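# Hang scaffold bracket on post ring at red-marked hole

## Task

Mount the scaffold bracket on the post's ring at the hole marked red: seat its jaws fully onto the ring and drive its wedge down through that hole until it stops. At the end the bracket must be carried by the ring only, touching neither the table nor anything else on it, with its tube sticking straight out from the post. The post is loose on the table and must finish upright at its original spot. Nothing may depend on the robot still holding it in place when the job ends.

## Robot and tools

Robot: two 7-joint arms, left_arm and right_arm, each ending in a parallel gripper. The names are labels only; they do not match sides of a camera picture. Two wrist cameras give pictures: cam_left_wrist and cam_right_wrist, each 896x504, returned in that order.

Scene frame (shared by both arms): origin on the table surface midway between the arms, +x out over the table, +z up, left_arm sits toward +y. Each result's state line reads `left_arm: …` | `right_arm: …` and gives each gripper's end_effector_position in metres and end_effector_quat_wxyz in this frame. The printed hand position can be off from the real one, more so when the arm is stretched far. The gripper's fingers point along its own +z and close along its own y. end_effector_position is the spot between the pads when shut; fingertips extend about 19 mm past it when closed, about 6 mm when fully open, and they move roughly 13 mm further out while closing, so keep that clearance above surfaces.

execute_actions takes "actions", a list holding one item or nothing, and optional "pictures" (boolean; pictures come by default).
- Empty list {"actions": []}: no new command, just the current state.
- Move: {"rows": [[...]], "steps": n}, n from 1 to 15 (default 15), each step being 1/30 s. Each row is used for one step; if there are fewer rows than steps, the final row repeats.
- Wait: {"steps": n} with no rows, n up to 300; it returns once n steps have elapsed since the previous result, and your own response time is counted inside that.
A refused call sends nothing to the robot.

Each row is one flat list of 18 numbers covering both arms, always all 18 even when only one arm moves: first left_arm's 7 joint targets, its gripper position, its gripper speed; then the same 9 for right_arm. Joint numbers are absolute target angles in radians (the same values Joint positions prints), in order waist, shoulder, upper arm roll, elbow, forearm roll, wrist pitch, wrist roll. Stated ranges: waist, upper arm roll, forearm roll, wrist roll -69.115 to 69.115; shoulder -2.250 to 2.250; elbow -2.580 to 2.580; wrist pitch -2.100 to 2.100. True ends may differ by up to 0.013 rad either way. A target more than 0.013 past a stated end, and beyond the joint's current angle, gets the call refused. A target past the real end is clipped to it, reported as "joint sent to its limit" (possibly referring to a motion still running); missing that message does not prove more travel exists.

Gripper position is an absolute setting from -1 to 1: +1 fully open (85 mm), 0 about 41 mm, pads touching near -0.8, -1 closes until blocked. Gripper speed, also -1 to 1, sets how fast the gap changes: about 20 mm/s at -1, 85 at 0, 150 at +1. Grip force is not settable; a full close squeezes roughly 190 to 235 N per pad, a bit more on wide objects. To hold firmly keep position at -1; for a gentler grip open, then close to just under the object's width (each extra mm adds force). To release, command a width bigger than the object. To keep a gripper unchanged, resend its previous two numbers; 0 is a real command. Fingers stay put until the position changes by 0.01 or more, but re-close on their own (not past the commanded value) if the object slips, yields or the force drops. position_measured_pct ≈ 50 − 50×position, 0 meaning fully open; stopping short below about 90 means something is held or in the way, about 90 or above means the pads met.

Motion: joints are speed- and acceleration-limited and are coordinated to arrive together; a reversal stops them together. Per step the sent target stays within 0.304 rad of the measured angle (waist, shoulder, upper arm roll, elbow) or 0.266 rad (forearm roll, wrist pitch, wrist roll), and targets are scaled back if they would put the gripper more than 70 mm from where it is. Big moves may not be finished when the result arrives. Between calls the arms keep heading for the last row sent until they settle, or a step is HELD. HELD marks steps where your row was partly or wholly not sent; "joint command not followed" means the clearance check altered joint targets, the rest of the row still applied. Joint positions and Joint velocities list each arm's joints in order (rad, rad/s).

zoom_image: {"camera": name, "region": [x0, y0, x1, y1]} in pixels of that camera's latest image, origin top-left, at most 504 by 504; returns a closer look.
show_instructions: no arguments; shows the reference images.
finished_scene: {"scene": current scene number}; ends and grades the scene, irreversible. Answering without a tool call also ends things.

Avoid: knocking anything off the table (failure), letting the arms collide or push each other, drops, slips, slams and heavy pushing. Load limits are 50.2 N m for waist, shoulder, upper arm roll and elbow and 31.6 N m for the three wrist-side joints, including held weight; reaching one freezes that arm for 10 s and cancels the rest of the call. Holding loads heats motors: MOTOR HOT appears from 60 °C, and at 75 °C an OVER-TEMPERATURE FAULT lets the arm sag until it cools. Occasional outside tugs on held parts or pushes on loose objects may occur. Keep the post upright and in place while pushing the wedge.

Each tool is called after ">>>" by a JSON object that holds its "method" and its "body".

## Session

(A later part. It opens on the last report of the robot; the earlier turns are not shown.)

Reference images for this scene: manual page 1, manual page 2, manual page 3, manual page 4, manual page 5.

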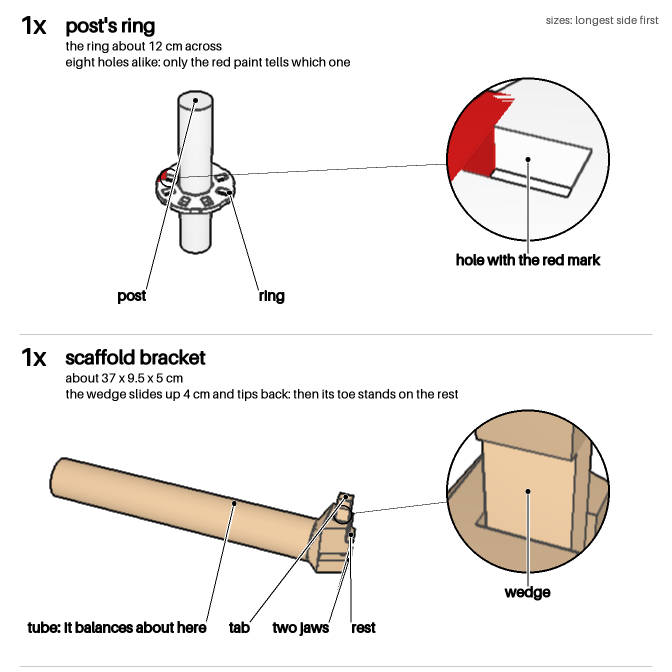

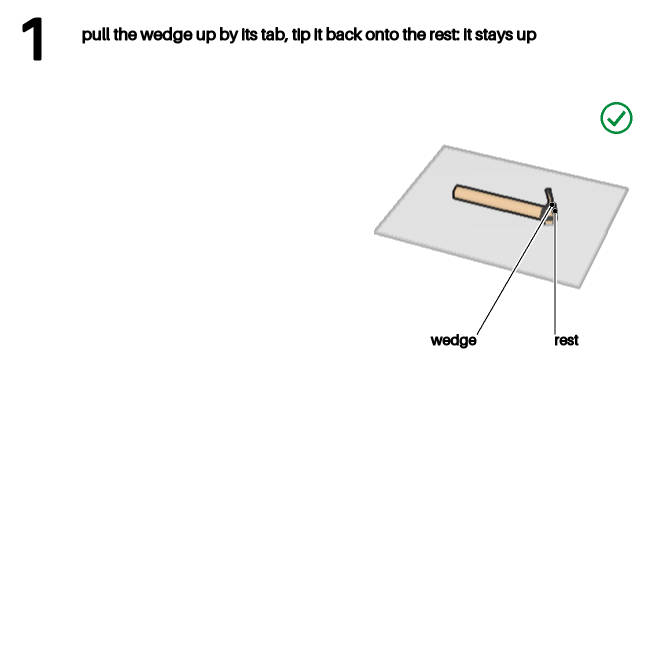

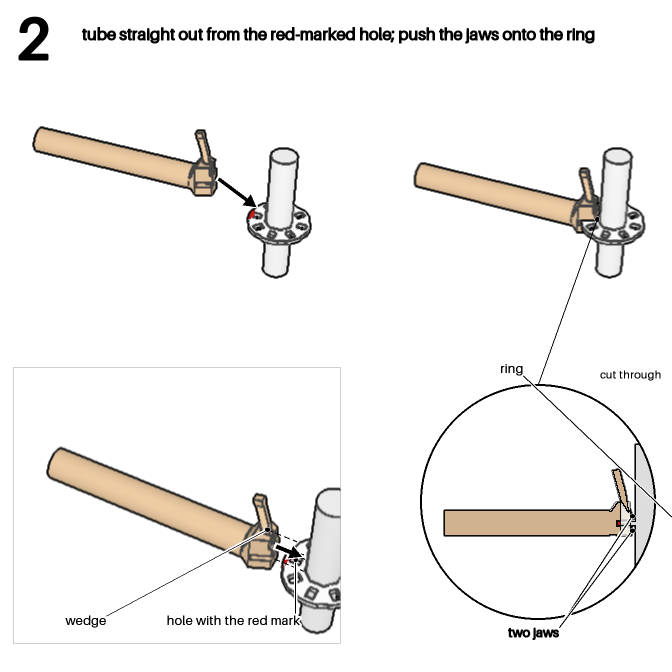

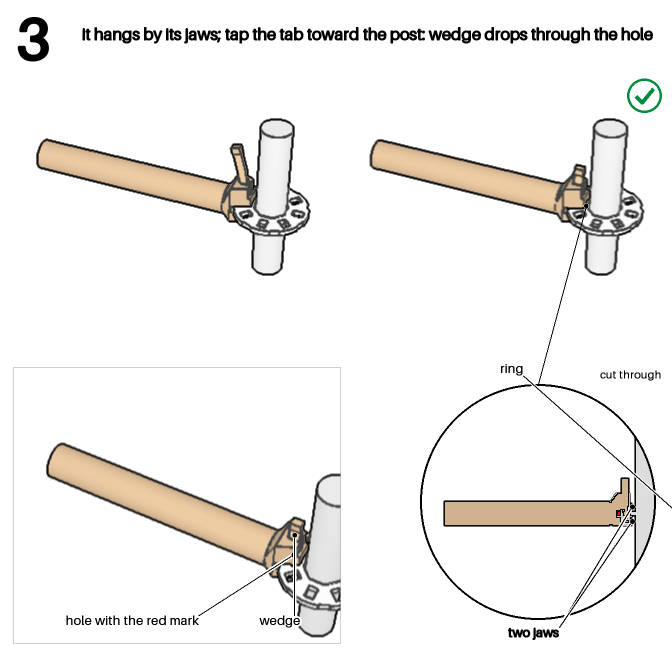

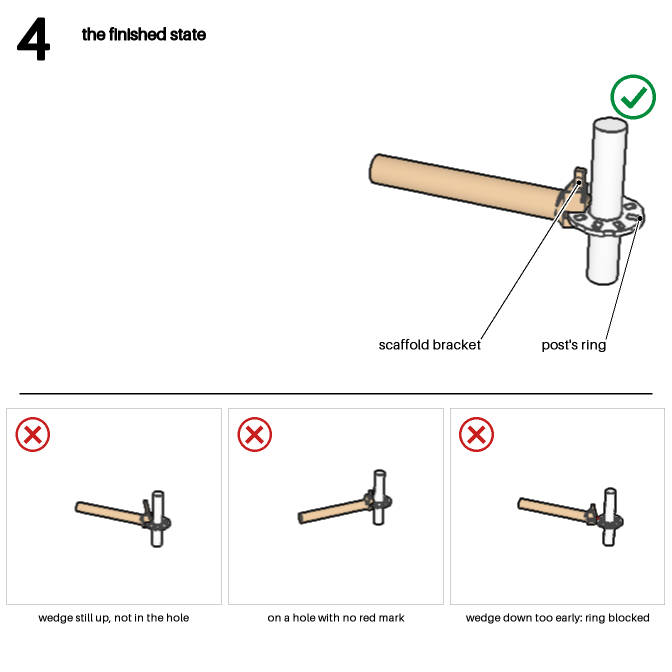

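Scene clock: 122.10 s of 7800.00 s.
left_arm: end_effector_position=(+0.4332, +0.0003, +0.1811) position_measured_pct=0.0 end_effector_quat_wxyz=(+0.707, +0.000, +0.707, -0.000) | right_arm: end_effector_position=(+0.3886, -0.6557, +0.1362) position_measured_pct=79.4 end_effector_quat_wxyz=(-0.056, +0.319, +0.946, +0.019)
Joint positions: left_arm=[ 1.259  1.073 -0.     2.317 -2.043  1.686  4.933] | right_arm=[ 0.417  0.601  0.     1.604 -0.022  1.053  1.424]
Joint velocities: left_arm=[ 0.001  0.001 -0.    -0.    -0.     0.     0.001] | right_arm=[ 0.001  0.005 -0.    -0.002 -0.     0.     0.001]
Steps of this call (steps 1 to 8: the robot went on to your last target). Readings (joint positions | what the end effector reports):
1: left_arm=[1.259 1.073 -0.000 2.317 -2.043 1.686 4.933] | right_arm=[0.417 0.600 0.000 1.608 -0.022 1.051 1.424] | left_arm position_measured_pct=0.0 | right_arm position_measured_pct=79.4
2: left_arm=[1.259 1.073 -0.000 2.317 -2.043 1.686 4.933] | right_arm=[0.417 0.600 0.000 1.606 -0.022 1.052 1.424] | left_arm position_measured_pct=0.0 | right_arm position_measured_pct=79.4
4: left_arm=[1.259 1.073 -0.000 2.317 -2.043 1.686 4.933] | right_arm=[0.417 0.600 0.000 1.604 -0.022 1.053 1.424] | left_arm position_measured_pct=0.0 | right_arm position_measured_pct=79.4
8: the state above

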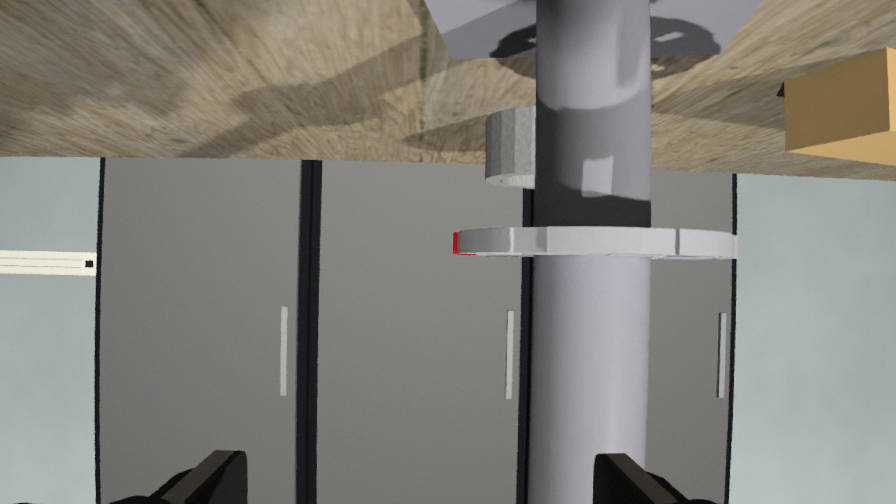

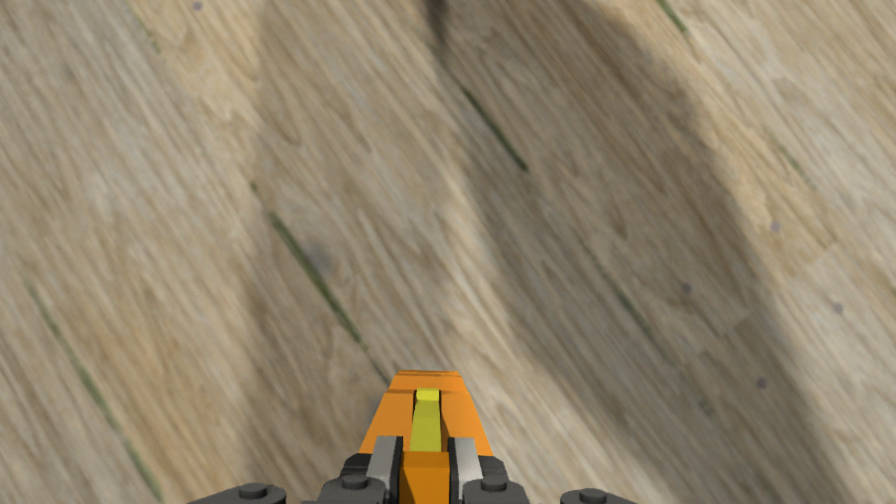

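>>> {"method": "execute_actions", "body": {"actions": [{"rows": [[1.2590,1.0730,0,2.3168,-2.0433,1.6857,4.9329,1,0,0.4232,0.6440,0,1.5305,-0.028,1.1345,1.4317,-0.65,-0.3],[1.2590,1.0730,0,2.3168,-2.0433,1.6857,4.9329,1,0,0.4232,0.6440,0,1.5305,-0.028,1.1345,1.4317,-0.65,-0.3],[1.2590,1.0730,0,2.3168,-2.0433,1.6857,4.9329,1,0,0.4232,0.6440,0,1.5305,-0.028,1.1345,1.4317,-0.65,-0.3],[1.2590,1.0730,0,2.3168,-2.0433,1.6857,4.9329,1,0,0.4232,0.6440,0,1.5305,-0.028,1.1345,1.4317,-0.65,-0.3],[1.2590,1.0730,0,2.3168,-2.0433,1.6857,4.9329,1,0,0.4294,0.6882,0,1.4558,-0.0339,1.2155,1.4393,-0.65,-0.3]], "steps": 15}], "pictures": false}}

>>> {"method": "execute_actions", "body": {"actions": [{"steps": 8}]}}

Scene clock: 136.90 s of 7800.00 s.
left_arm: end_effector_position=(+0.4332, +0.0003, +0.1811) position_measured_pct=0.0 end_effector_quat_wxyz=(+0.707, +0.000, +0.707, -0.000) | right_arm: end_effector_position=(+0.3970, -0.6622, +0.1372) position_measured_pct=79.4 end_effector_quat_wxyz=(-0.101, +0.317, +0.942, +0.034)
Joint positions: left_arm=[ 1.259  1.073 -0.     2.317 -2.043  1.686  4.933] | right_arm=[ 0.429  0.684  0.     1.456 -0.034  1.213  1.439]
Joint velocities: left_arm=[ 0.     0.    -0.     0.     0.001 -0.001  0.001] | right_arm=[ 0.002  0.02  -0.001 -0.015 -0.001  0.008  0.003]
Steps of this call (steps 1 to 15: the robot went on to your last target; steps 16 to 90: nothing new was sent; then 11.30 s passed at rest; steps 91 to 105: all 15 steps of this action). Readings (joint positions | what the end effector reports):
91: left_arm=[1.259 1.073 -0.000 2.317 -2.043 1.686 4.933] | right_arm=[0.417 0.603 0.000 1.603 -0.022 1.054 1.424] | left_arm position_measured_pct=0.0 | right_arm position_measured_pct=79.4
92: left_arm=[1.259 1.073 -0.000 2.317 -2.043 1.686 4.933] | right_arm=[0.418 0.606 -0.000 1.597 -0.023 1.060 1.425] | left_arm position_measured_pct=0.0 | right_arm position_measured_pct=79.4
94: left_arm=[1.259 1.073 -0.000 2.317 -2.043 1.686 4.933] | right_arm=[0.420 0.622 -0.000 1.571 -0.025 1.088 1.427] | left_arm position_measured_pct=0.0 | right_arm position_measured_pct=79.4
98: left_arm=[1.259 1.073 -0.000 2.317 -2.043 1.686 4.933] | right_arm=[0.426 0.663 0.000 1.498 -0.030 1.166 1.435] | left_arm position_measured_pct=0.0 | right_arm position_measured_pct=79.4
105: the state above

Scene clock: 137.17 s of 7800.00 s.
left_arm: end_effector_position=(+0.4332, +0.0003, +0.1811) position_measured_pct=0.0 end_effector_quat_wxyz=(+0.707, +0.000, +0.707, -0.000) | right_arm: end_effector_position=(+0.3970, -0.6622, +0.1364) position_measured_pct=79.4 end_effector_quat_wxyz=(-0.102, +0.317, +0.942, +0.034)
Joint positions: left_arm=[ 1.259  1.073 -0.     2.317 -2.043  1.686  4.933] | right_arm=[ 0.429  0.686  0.     1.455 -0.034  1.213  1.439]
Joint velocities: left_arm=[ 0.    -0.     0.     0.    -0.     0.001 -0.001] | right_arm=[ 0.     0.002 -0.     0.001  0.     0.001 -0.   ]
Steps of this call (steps 1 to 8: the robot went on to your last target). Readings (joint positions | what the end effector reports):
1: left_arm=[1.259 1.073 -0.000 2.317 -2.043 1.686 4.933] | right_arm=[0.429 0.685 0.000 1.455 -0.034 1.213 1.439] | left_arm position_measured_pct=0.0 | right_arm position_measured_pct=79.4
2: left_arm=[1.259 1.073 -0.000 2.317 -2.043 1.686 4.933] | right_arm=[0.429 0.685 0.000 1.455 -0.034 1.213 1.439] | left_arm position_measured_pct=0.0 | right_arm position_measured_pct=79.4
4: left_arm=[1.259 1.073 -0.000 2.317 -2.043 1.686 4.933] | right_arm=[0.429 0.686 0.000 1.455 -0.034 1.213 1.439] | left_arm position_measured_pct=0.0 | right_arm position_measured_pct=79.4
8: the state above

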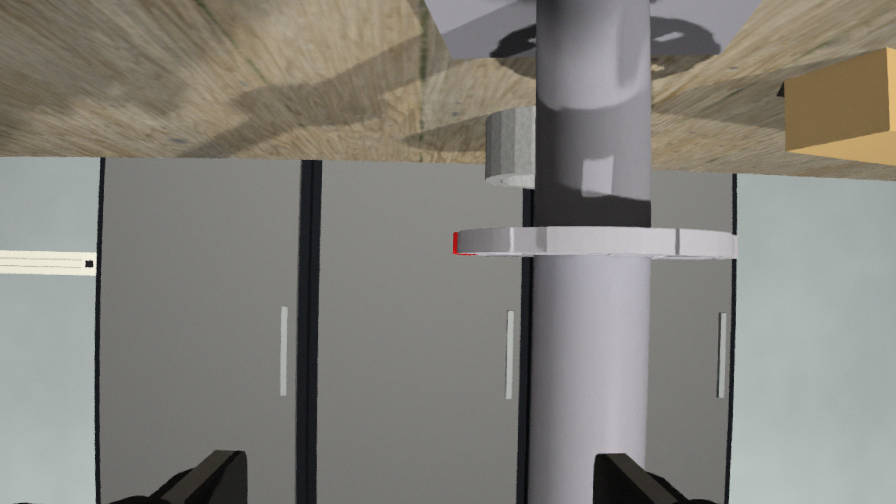

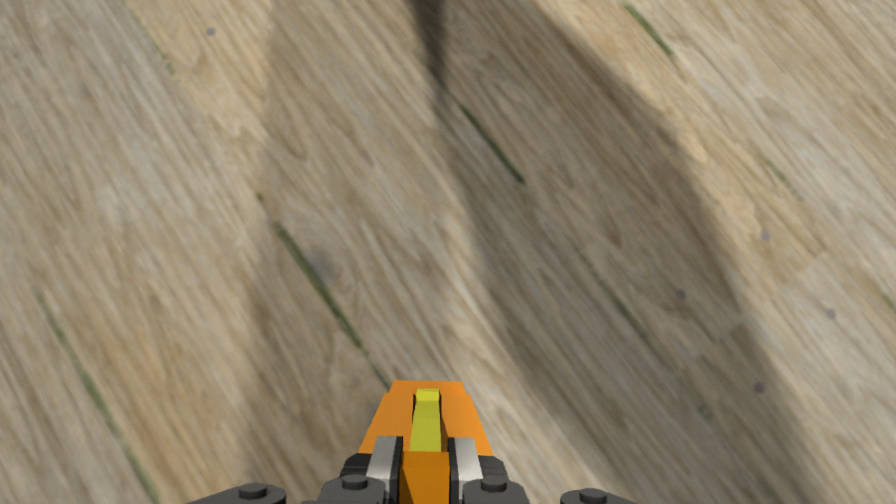

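>>> {"method": "execute_actions", "body": {"actions": [{"rows": [[1.2590,1.0730,0,2.3168,-2.0433,1.6857,4.9329,1,0,0.4294,0.6860,0,1.4550,-0.0339,1.2130,1.4393,0.3,-0.3]], "steps": 15}], "pictures": false}}

>>> {"method": "execute_actions", "body": {"actions": [{"steps": 15}]}}

Scene clock: 140.07 s of 7800.00 s.
left_arm: end_effector_position=(+0.4332, +0.0003, +0.1811) position_measured_pct=0.0 end_effector_quat_wxyz=(+0.707, +0.000, +0.707, -0.000) | right_arm: end_effector_position=(+0.3971, -0.6622, +0.1367) position_measured_pct=50.8 end_effector_quat_wxyz=(-0.101, +0.317, +0.942, +0.034)
Joint positions: left_arm=[ 1.259  1.073 -0.     2.317 -2.043  1.686  4.933] | right_arm=[ 0.429  0.686 -0.     1.455 -0.034  1.213  1.439]
Joint velocities: left_arm=[-0.    -0.001  0.     0.    -0.    -0.    -0.001] | right_arm=[ 0.001  0.004  0.     0.001 -0.    -0.    -0.001]
Steps of this call (steps 1 to 15: the robot went on to your last target; steps 16 to 72: nothing new was sent; steps 73 to 87: all 15 steps of this action). Readings (joint positions | what the end effector reports):
73: left_arm=[1.259 1.073 -0.000 2.317 -2.043 1.686 4.933] | right_arm=[0.429 0.686 0.000 1.455 -0.034 1.213 1.439] | left_arm position_measured_pct=0.0 | right_arm position_measured_pct=79.4
74: left_arm=[1.259 1.073 -0.000 2.317 -2.043 1.686 4.933] | right_arm=[0.429 0.686 0.000 1.455 -0.034 1.213 1.439] | left_arm position_measured_pct=0.0 | right_arm position_measured_pct=79.0
76: left_arm=[1.259 1.073 -0.000 2.317 -2.043 1.686 4.933] | right_arm=[0.429 0.683 0.000 1.453 -0.033 1.213 1.439] | left_arm position_measured_pct=0.0 | right_arm position_measured_pct=75.8
80: left_arm=[1.259 1.073 -0.000 2.317 -2.043 1.686 4.933] | right_arm=[0.429 0.682 0.000 1.453 -0.034 1.213 1.439] | left_arm position_measured_pct=0.0 | right_arm position_measured_pct=67.1
87: the state above

Scene clock: 140.57 s of 7800.00 s.
left_arm: end_effector_position=(+0.4332, +0.0003, +0.1811) position_measured_pct=0.0 end_effector_quat_wxyz=(+0.707, +0.000, +0.707, -0.000) | right_arm: end_effector_position=(+0.3971, -0.6622, +0.1365) position_measured_pct=34.9 end_effector_quat_wxyz=(-0.101, +0.317, +0.942, +0.034)
Joint positions: left_arm=[ 1.259  1.073 -0.     2.317 -2.043  1.686  4.933] | right_arm=[ 0.429  0.686 -0.     1.455 -0.034  1.213  1.439]
Joint velocities: left_arm=[-0.    -0.001 -0.     0.     0.    -0.001 -0.   ] | right_arm=[-0.002  0.    -0.    -0.     0.    -0.001 -0.001]
Steps of this call (steps 1 to 15: the robot went on to your last target). Readings (joint positions | what the end effector reports):
1: left_arm=[1.259 1.073 -0.000 2.317 -2.043 1.686 4.933] | right_arm=[0.429 0.686 -0.000 1.455 -0.034 1.213 1.439] | left_arm position_measured_pct=0.0 | right_arm position_measured_pct=48.8
2: left_arm=[1.259 1.073 -0.000 2.317 -2.043 1.686 4.933] | right_arm=[0.429 0.686 -0.000 1.455 -0.034 1.213 1.439] | left_arm position_measured_pct=0.0 | right_arm position_measured_pct=46.4
4: left_arm=[1.259 1.073 -0.000 2.317 -2.043 1.686 4.933] | right_arm=[0.429 0.686 -0.000 1.455 -0.034 1.213 1.439] | left_arm position_measured_pct=0.0 | right_arm position_measured_pct=41.7
8: left_arm=[1.259 1.073 -0.000 2.317 -2.043 1.686 4.933] | right_arm=[0.429 0.686 0.000 1.455 -0.034 1.213 1.439] | left_arm position_measured_pct=0.0 | right_arm position_measured_pct=35.7
15: the state above
All arms were judged still, so your last target was given up. Only a new action makes them travel on or press farther. Fingers that are still opening or closing keep moving.

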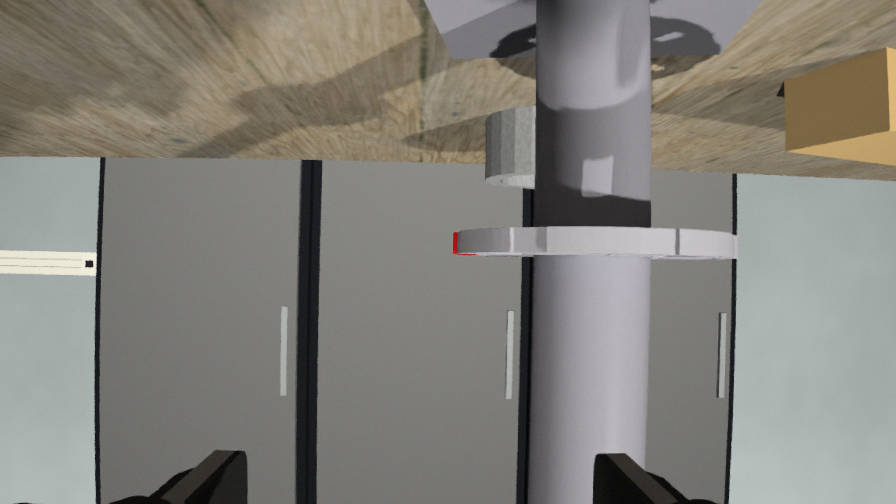

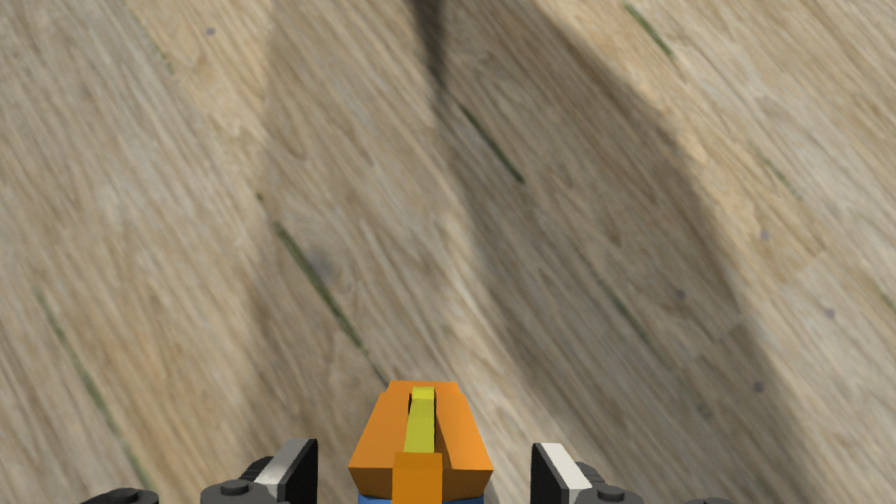

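>>> {"method": "execute_actions", "body": {"actions": [{"rows": [[1.2590,1.0730,0,2.3168,-2.0433,1.6857,4.9329,1,0,0.4642,1.1758,0,0.6406,-0.0493,1.7726,1.4607,1,0]], "steps": 15}], "pictures": false}}

>>> {"method": "execute_actions", "body": {"actions": [{"steps": 25}]}}

Scene clock: 159.43 s of 7800.00 s.
left_arm: end_effector_position=(+0.4332, +0.0003, +0.1811) position_measured_pct=0.0 end_effector_quat_wxyz=(+0.707, +0.000, +0.707, -0.000) | right_arm: end_effector_position=(+0.4056, -0.6784, +0.0580) position_measured_pct=1.2 end_effector_quat_wxyz=(-0.266, +0.310, +0.909, +0.081)
Joint positions: left_arm=[ 1.259  1.073 -0.     2.317 -2.043  1.686  4.933] | right_arm=[ 0.461  1.095  0.     0.995 -0.048  1.612  1.459]
Joint velocities: left_arm=[-0.    -0.    -0.    -0.     0.    -0.001  0.001] | right_arm=[ 0.025  0.589 -0.001 -1.287 -0.011  1.009  0.015]
Steps of this call (steps 1 to 90: nothing new was sent; then 15.37 s passed at rest; steps 91 to 105: all 15 steps of this action). Readings (joint positions | what the end effector reports):
91: left_arm=[1.259 1.073 -0.000 2.317 -2.043 1.686 4.933] | right_arm=[0.430 0.687 -0.000 1.454 -0.034 1.214 1.439] | left_arm position_measured_pct=0.0 | right_arm position_measured_pct=34.9
92: left_arm=[1.259 1.073 -0.000 2.317 -2.043 1.686 4.933] | right_arm=[0.430 0.694 -0.000 1.448 -0.034 1.219 1.440] | left_arm position_measured_pct=0.0 | right_arm position_measured_pct=34.1
94: left_arm=[1.259 1.073 -0.000 2.317 -2.043 1.686 4.933] | right_arm=[0.434 0.724 -0.000 1.420 -0.036 1.242 1.442] | left_arm position_measured_pct=0.0 | right_arm position_measured_pct=30.2
98: left_arm=[1.259 1.073 -0.000 2.317 -2.043 1.686 4.933] | right_arm=[0.447 0.849 -0.000 1.297 -0.041 1.348 1.450] | left_arm position_measured_pct=0.0 | right_arm position_measured_pct=18.7
105: the state above

Scene clock: 160.27 s of 7800.00 s.
left_arm: end_effector_position=(+0.4332, +0.0003, +0.1811) position_measured_pct=0.0 end_effector_quat_wxyz=(+0.707, +0.000, +0.707, -0.000) | right_arm: end_effector_position=(+0.4711, -0.7193, +0.0900) position_measured_pct=0.0 end_effector_quat_wxyz=(-0.211, +0.311, +0.924, +0.071)
Joint positions: left_arm=[ 1.259  1.073 -0.     2.317 -2.043  1.686  4.933] | right_arm=[ 0.464  1.176  0.     0.641 -0.049  1.773  1.461]
Joint velocities: left_arm=[ 0.     0.001 -0.    -0.    -0.    -0.001 -0.   ] | right_arm=[ 0.001  0.001  0.    -0.001 -0.    -0.001 -0.   ]
Steps of this call (steps 1 to 25: the robot went on to your last target). Readings (joint positions | what the end effector reports):
1: left_arm=[1.259 1.073 -0.000 2.317 -2.043 1.686 4.933] | right_arm=[0.461 1.113 0.000 0.952 -0.048 1.644 1.459] | left_arm position_measured_pct=0.0 | right_arm position_measured_pct=0.4
2: left_arm=[1.259 1.073 -0.000 2.317 -2.043 1.686 4.933] | right_arm=[0.462 1.127 -0.000 0.909 -0.048 1.672 1.460] | left_arm position_measured_pct=0.0 | right_arm position_measured_pct=0.4
4: left_arm=[1.259 1.073 -0.000 2.317 -2.043 1.686 4.933] | right_arm=[0.463 1.147 -0.000 0.824 -0.049 1.714 1.460] | left_arm position_measured_pct=0.0 | right_arm position_measured_pct=0.0
8: left_arm=[1.259 1.073 -0.000 2.317 -2.043 1.686 4.933] | right_arm=[0.464 1.168 0.000 0.695 -0.049 1.762 1.461] | left_arm position_measured_pct=0.0 | right_arm position_measured_pct=0.0
25: the state above

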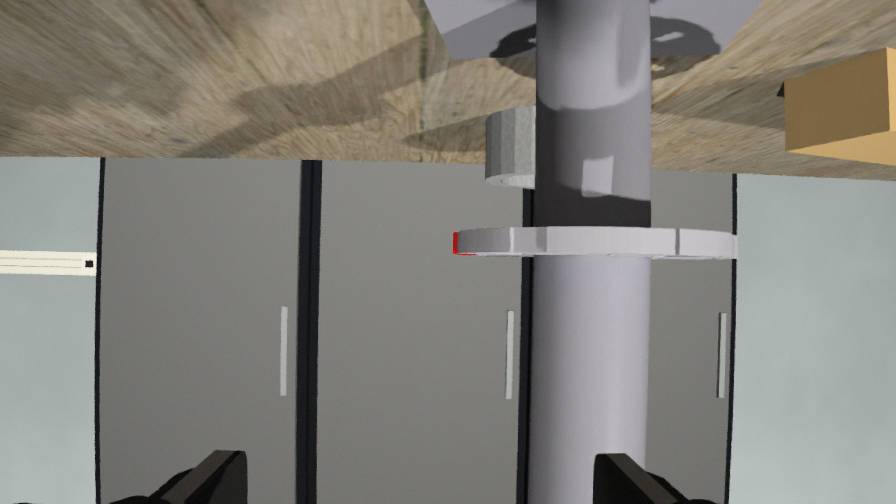

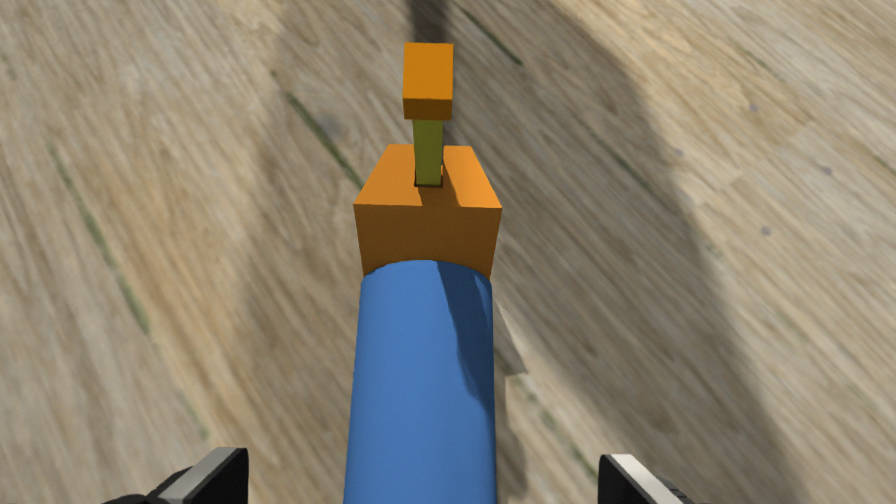

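>>> {"method": "execute_actions", "body": {"actions": [{"rows": [[1.2590,1.0730,0,2.3168,-2.0433,1.6857,4.9329,1,0,0.4642,1.2472,0,0.6822,-0.0485,1.6597,1.4663,1,0]], "steps": 15}]}}

Scene clock: 162.97 s of 7800.00 s.
left_arm: end_effector_position=(+0.4332, +0.0003, +0.1811) position_measured_pct=0.0 end_effector_quat_wxyz=(+0.707, +0.000, +0.707, -0.000) | right_arm: end_effector_position=(+0.4712, -0.7193, +0.0281) position_measured_pct=0.0 end_effector_quat_wxyz=(-0.211, +0.311, +0.924, +0.071)
Joint positions: left_arm=[ 1.259  1.073 -0.     2.317 -2.043  1.686  4.933] | right_arm=[ 0.464  1.247 -0.     0.682 -0.048  1.66   1.466]
Joint velocities: left_arm=[ 0.    -0.001 -0.    -0.    -0.001 -0.001  0.001] | right_arm=[ 0.     0.002  0.    -0.002  0.    -0.001  0.001]
Steps of this call (steps 1 to 15: the robot went on to your last target; steps 16 to 66: nothing new was sent; steps 67 to 81: all 15 steps of this action). Readings (joint positions | what the end effector reports):
67: left_arm=[1.259 1.073 -0.000 2.317 -2.043 1.686 4.933] | right_arm=[0.464 1.177 0.000 0.641 -0.049 1.771 1.461] | left_arm position_measured_pct=0.0 | right_arm position_measured_pct=0.0
68: left_arm=[1.259 1.073 -0.000 2.317 -2.043 1.686 4.933] | right_arm=[0.464 1.182 0.000 0.643 -0.049 1.764 1.461] | left_arm position_measured_pct=0.0 | right_arm position_measured_pct=0.0
70: left_arm=[1.259 1.073 -0.000 2.317 -2.043 1.686 4.933] | right_arm=[0.464 1.207 0.000 0.657 -0.049 1.724 1.463] | left_arm position_measured_pct=0.0 | right_arm position_measured_pct=0.0
74: left_arm=[1.259 1.073 -0.000 2.317 -2.043 1.686 4.933] | right_arm=[0.464 1.244 -0.000 0.682 -0.048 1.663 1.466] | left_arm position_measured_pct=0.0 | right_arm position_measured_pct=0.0
81: the state above

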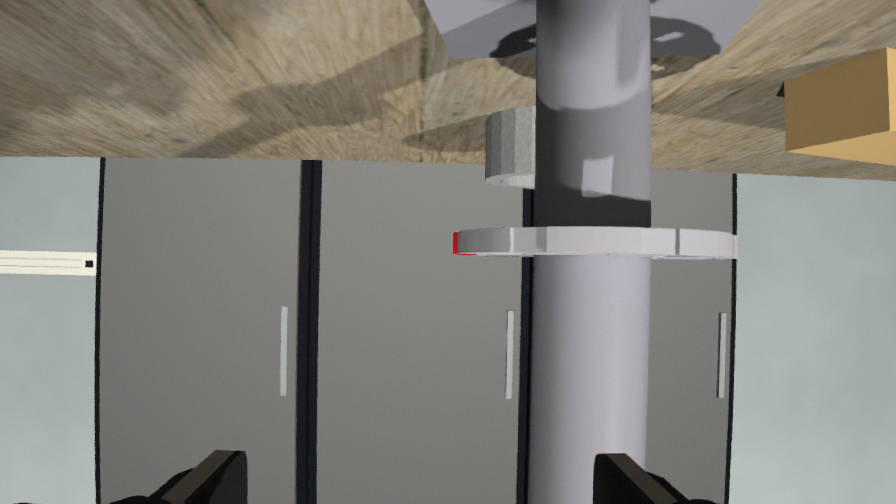

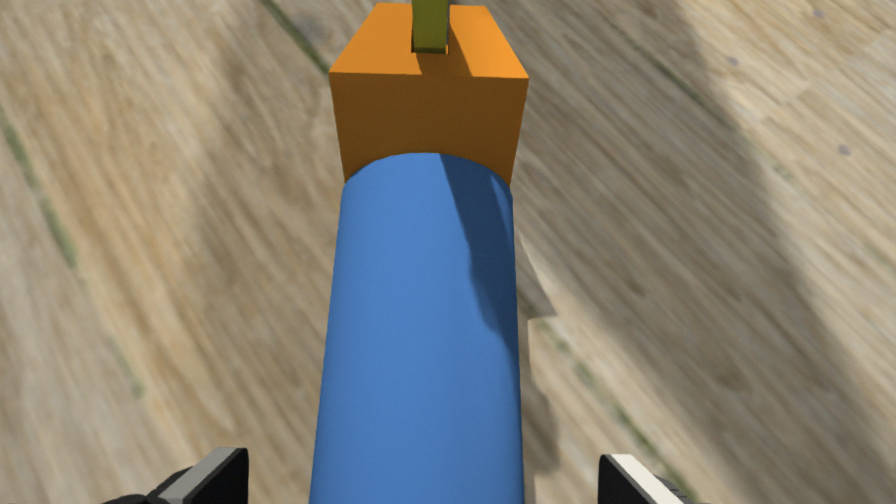

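>>> {"method": "execute_actions", "body": {"actions": [{"rows": [[1.2590,1.0730,0,2.3168,-2.0433,1.6857,4.9329,1,0,0.4642,1.2472,0,0.6822,-0.0485,1.6597,1.4663,-1,-0.3]], "steps": 15}], "pictures": false}}

>>> {"method": "execute_actions", "body": {"actions": [{"steps": 15}]}}

Scene clock: 166.37 s of 7800.00 s.
left_arm: end_effector_position=(+0.4332, +0.0003, +0.1811) position_measured_pct=0.0 end_effector_quat_wxyz=(+0.707, +0.000, +0.707, -0.000) | right_arm: end_effector_position=(+0.4711, -0.7193, +0.0280) position_measured_pct=28.6 end_effector_quat_wxyz=(-0.211, +0.311, +0.924, +0.071)
Joint positions: left_arm=[ 1.259  1.073 -0.     2.317 -2.043  1.686  4.933] | right_arm=[ 0.464  1.247  0.     0.682 -0.049  1.66   1.466]
Joint velocities: left_arm=[-0.     0.001  0.     0.    -0.001 -0.001 -0.   ] | right_arm=[-0.    -0.     0.     0.    -0.    -0.001  0.001]
Steps of this call (steps 1 to 15: the robot went on to your last target; steps 16 to 87: nothing new was sent; steps 88 to 102: all 15 steps of this action). Readings (joint positions | what the end effector reports):
88: left_arm=[1.259 1.073 -0.000 2.317 -2.043 1.686 4.933] | right_arm=[0.464 1.247 0.000 0.682 -0.048 1.660 1.466] | left_arm position_measured_pct=0.0 | right_arm position_measured_pct=0.0
89: left_arm=[1.259 1.073 -0.000 2.317 -2.043 1.686 4.933] | right_arm=[0.464 1.247 0.000 0.682 -0.048 1.660 1.466] | left_arm position_measured_pct=0.0 | right_arm position_measured_pct=0.4
91: left_arm=[1.259 1.073 -0.000 2.317 -2.043 1.686 4.933] | right_arm=[0.464 1.247 0.000 0.682 -0.048 1.660 1.466] | left_arm position_measured_pct=0.0 | right_arm position_measured_pct=3.6
95: left_arm=[1.259 1.073 -0.000 2.317 -2.043 1.686 4.933] | right_arm=[0.464 1.247 -0.000 0.682 -0.048 1.660 1.466] | left_arm position_measured_pct=0.0 | right_arm position_measured_pct=12.3
102: the state above

Scene clock: 166.87 s of 7800.00 s.
left_arm: end_effector_position=(+0.4332, +0.0003, +0.1811) position_measured_pct=0.0 end_effector_quat_wxyz=(+0.707, +0.000, +0.707, -0.000) | right_arm: end_effector_position=(+0.4708, -0.7204, +0.0287) position_measured_pct=43.3 end_effector_quat_wxyz=(-0.211, +0.311, +0.924, +0.070)
Joint positions: left_arm=[ 1.259  1.073 -0.     2.317 -2.043  1.686  4.933] | right_arm=[ 0.465  1.246  0.001  0.682 -0.047  1.66   1.466]
Joint velocities: left_arm=[ 0.    -0.    -0.    -0.    -0.    -0.001 -0.001] | right_arm=[-0.    -0.    -0.    -0.001  0.    -0.     0.   ]
Steps of this call (steps 1 to 15: the robot went on to your last target). Readings (joint positions | what the end effector reports):
1: left_arm=[1.259 1.073 -0.000 2.317 -2.043 1.686 4.933] | right_arm=[0.464 1.247 0.000 0.682 -0.048 1.660 1.466] | left_arm position_measured_pct=0.0 | right_arm position_measured_pct=30.6
2: left_arm=[1.259 1.073 -0.000 2.317 -2.043 1.686 4.933] | right_arm=[0.464 1.247 -0.000 0.682 -0.049 1.660 1.466] | left_arm position_measured_pct=0.0 | right_arm position_measured_pct=32.9
4: left_arm=[1.259 1.073 -0.000 2.317 -2.043 1.686 4.933] | right_arm=[0.465 1.247 0.001 0.682 -0.047 1.660 1.466] | left_arm position_measured_pct=0.0 | right_arm position_measured_pct=37.7
8: left_arm=[1.259 1.073 -0.000 2.317 -2.043 1.686 4.933] | right_arm=[0.465 1.246 0.001 0.682 -0.047 1.660 1.466] | left_arm position_measured_pct=0.0 | right_arm position_measured_pct=42.9
15: the state above
All arms were judged still, so your last target was given up. Only a new action makes them travel on or press farther. Fingers that are still opening or closing keep moving.

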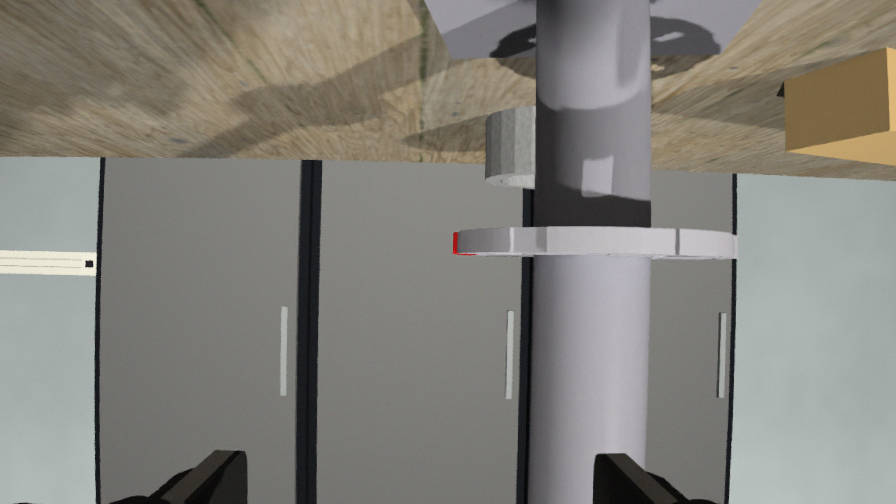

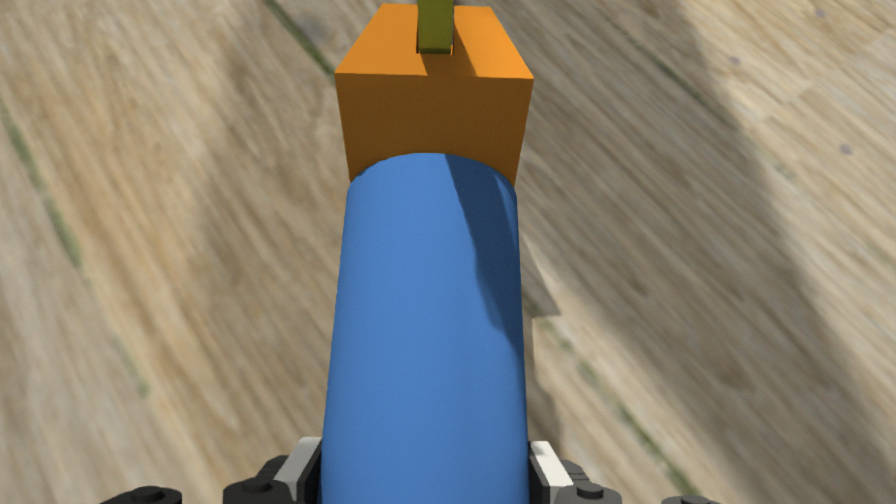

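>>> {"method": "execute_actions", "body": {"actions": [{"rows": [[1.2590,1.0730,0,2.3168,-2.0433,1.6857,4.9329,1,0,0.4642,1.2115,0,0.6614,-0.0489,1.7162,1.4635,-1,-0.3]], "steps": 6}], "pictures": false}}

>>> {"method": "execute_actions", "body": {"actions": [{"rows": [[1.2590,1.0730,0,2.3168,-2.0433,1.6857,4.9329,1,0,0.4642,1.1758,0,0.6406,-0.0493,1.7726,1.4607,-1,-0.3]], "steps": 6}], "pictures": false}}

>>> {"method": "execute_actions", "body": {"actions": [{"rows": [[1.2590,1.0730,0,2.3168,-2.0433,1.6857,4.9329,1,0,0.4642,1.0714,0,0.7403,-0.0495,1.7772,1.4601,-1,-0.3]], "steps": 15}]}}

Scene clock: 183.13 s of 7800.00 s.
left_arm: end_effector_position=(+0.4332, +0.0003, +0.1811) position_measured_pct=0.0 end_effector_quat_wxyz=(+0.707, +0.000, +0.707, -0.000) | right_arm: end_effector_position=(+0.4697, -0.7184, +0.0520) position_measured_pct=43.3 end_effector_quat_wxyz=(-0.216, +0.311, +0.923, +0.072)
Joint positions: left_arm=[ 1.259  1.073 -0.     2.317 -2.043  1.686  4.933] | right_arm=[ 0.464  1.222 -0.     0.665 -0.049  1.711  1.464]
Joint velocities: left_arm=[ 0.    -0.001  0.     0.     0.001  0.001 -0.001] | right_arm=[-0.003 -0.131 -0.    -0.077 -0.006  0.156 -0.004]
Steps of this call (steps 1 to 90: nothing new was sent; then 13.07 s passed at rest; steps 91 to 96: all 6 steps of this action). Readings (joint positions | what the end effector reports):
91: left_arm=[1.259 1.073 -0.000 2.317 -2.043 1.686 4.933] | right_arm=[0.465 1.245 0.001 0.681 -0.047 1.661 1.466] | left_arm position_measured_pct=0.0 | right_arm position_measured_pct=43.3
92: left_arm=[1.259 1.073 -0.000 2.317 -2.043 1.686 4.933] | right_arm=[0.465 1.243 0.001 0.680 -0.048 1.665 1.466] | left_arm position_measured_pct=0.0 | right_arm position_measured_pct=43.3
94: left_arm=[1.259 1.073 -0.000 2.317 -2.043 1.686 4.933] | right_arm=[0.465 1.232 0.000 0.672 -0.048 1.691 1.464] | left_arm position_measured_pct=0.0 | right_arm position_measured_pct=43.3
96: the state above

Scene clock: 183.33 s of 7800.00 s.
left_arm: end_effector_position=(+0.4332, +0.0003, +0.1811) position_measured_pct=0.0 end_effector_quat_wxyz=(+0.707, +0.000, +0.707, -0.000) | right_arm: end_effector_position=(+0.4712, -0.7193, +0.0874) position_measured_pct=43.3 end_effector_quat_wxyz=(-0.212, +0.311, +0.924, +0.071)
Joint positions: left_arm=[ 1.259  1.073 -0.     2.317 -2.043  1.686  4.933] | right_arm=[ 0.464  1.179  0.     0.641 -0.049  1.769  1.461]
Joint velocities: left_arm=[ 0.     0.001 -0.    -0.001 -0.     0.     0.001] | right_arm=[ 0.002 -0.099  0.001 -0.055 -0.001  0.112 -0.005]
Steps of this call (steps 1 to 6: all 6 steps of this action). Readings (joint positions | what the end effector reports):
1: left_arm=[1.259 1.073 -0.000 2.317 -2.043 1.686 4.933] | right_arm=[0.464 1.217 -0.000 0.663 -0.049 1.716 1.464] | left_arm position_measured_pct=0.0 | right_arm position_measured_pct=43.3
2: left_arm=[1.259 1.073 -0.000 2.317 -2.043 1.686 4.933] | right_arm=[0.464 1.210 -0.000 0.660 -0.049 1.724 1.463] | left_arm position_measured_pct=0.0 | right_arm position_measured_pct=43.3
4: left_arm=[1.259 1.073 -0.000 2.317 -2.043 1.686 4.933] | right_arm=[0.464 1.191 -0.000 0.649 -0.049 1.753 1.462] | left_arm position_measured_pct=0.0 | right_arm position_measured_pct=43.3
6: the state above

Scene clock: 183.83 s of 7800.00 s.
left_arm: end_effector_position=(+0.4332, +0.0003, +0.1811) position_measured_pct=0.0 end_effector_quat_wxyz=(+0.707, +0.000, +0.707, -0.000) | right_arm: end_effector_position=(+0.4551, -0.7097, +0.1305) position_measured_pct=43.3 end_effector_quat_wxyz=(-0.212, +0.311, +0.924, +0.071)
Joint positions: left_arm=[ 1.259  1.073 -0.     2.317 -2.043  1.686  4.933] | right_arm=[ 0.464  1.072 -0.     0.74  -0.049  1.777  1.46 ]
Joint velocities: left_arm=[-0.    -0.     0.    -0.    -0.    -0.001 -0.   ] | right_arm=[-0.002 -0.009 -0.     0.005 -0.    -0.002  0.   ]
Steps of this call (steps 1 to 15: all 15 steps of this action). Readings (joint positions | what the end effector reports):
1: left_arm=[1.259 1.073 -0.000 2.317 -2.043 1.686 4.933] | right_arm=[0.464 1.175 0.000 0.641 -0.049 1.771 1.461] | left_arm position_measured_pct=0.0 | right_arm position_measured_pct=43.3
2: left_arm=[1.259 1.073 -0.000 2.317 -2.043 1.686 4.933] | right_arm=[0.464 1.168 0.000 0.647 -0.049 1.770 1.461] | left_arm position_measured_pct=0.0 | right_arm position_measured_pct=43.3
4: left_arm=[1.259 1.073 -0.000 2.317 -2.043 1.686 4.933] | right_arm=[0.464 1.138 -0.000 0.674 -0.049 1.771 1.460] | left_arm position_measured_pct=0.0 | right_arm position_measured_pct=43.3
8: left_arm=[1.259 1.073 -0.000 2.317 -2.043 1.686 4.933] | right_arm=[0.464 1.080 0.000 0.730 -0.050 1.779 1.460] | left_arm position_measured_pct=0.0 | right_arm position_measured_pct=43.3
15: the state above

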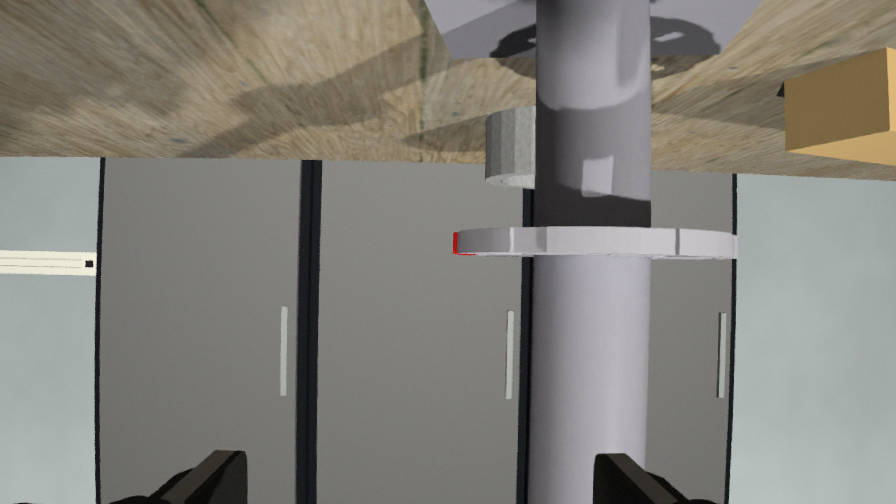

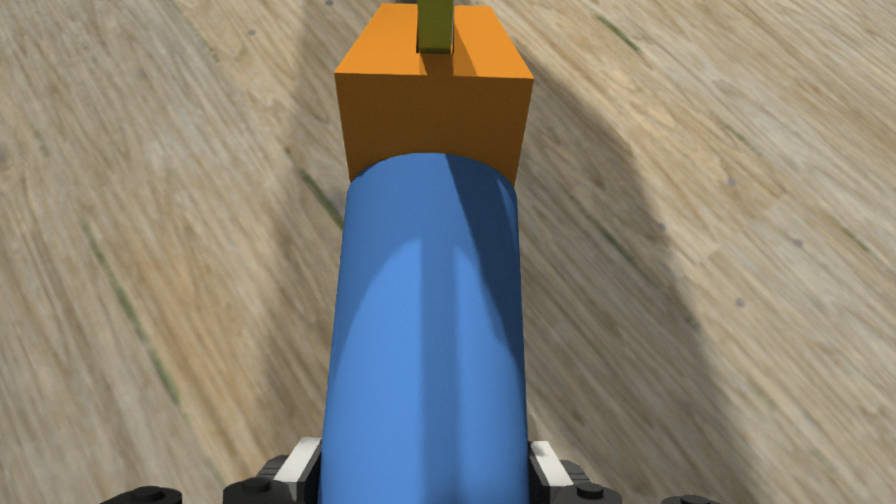

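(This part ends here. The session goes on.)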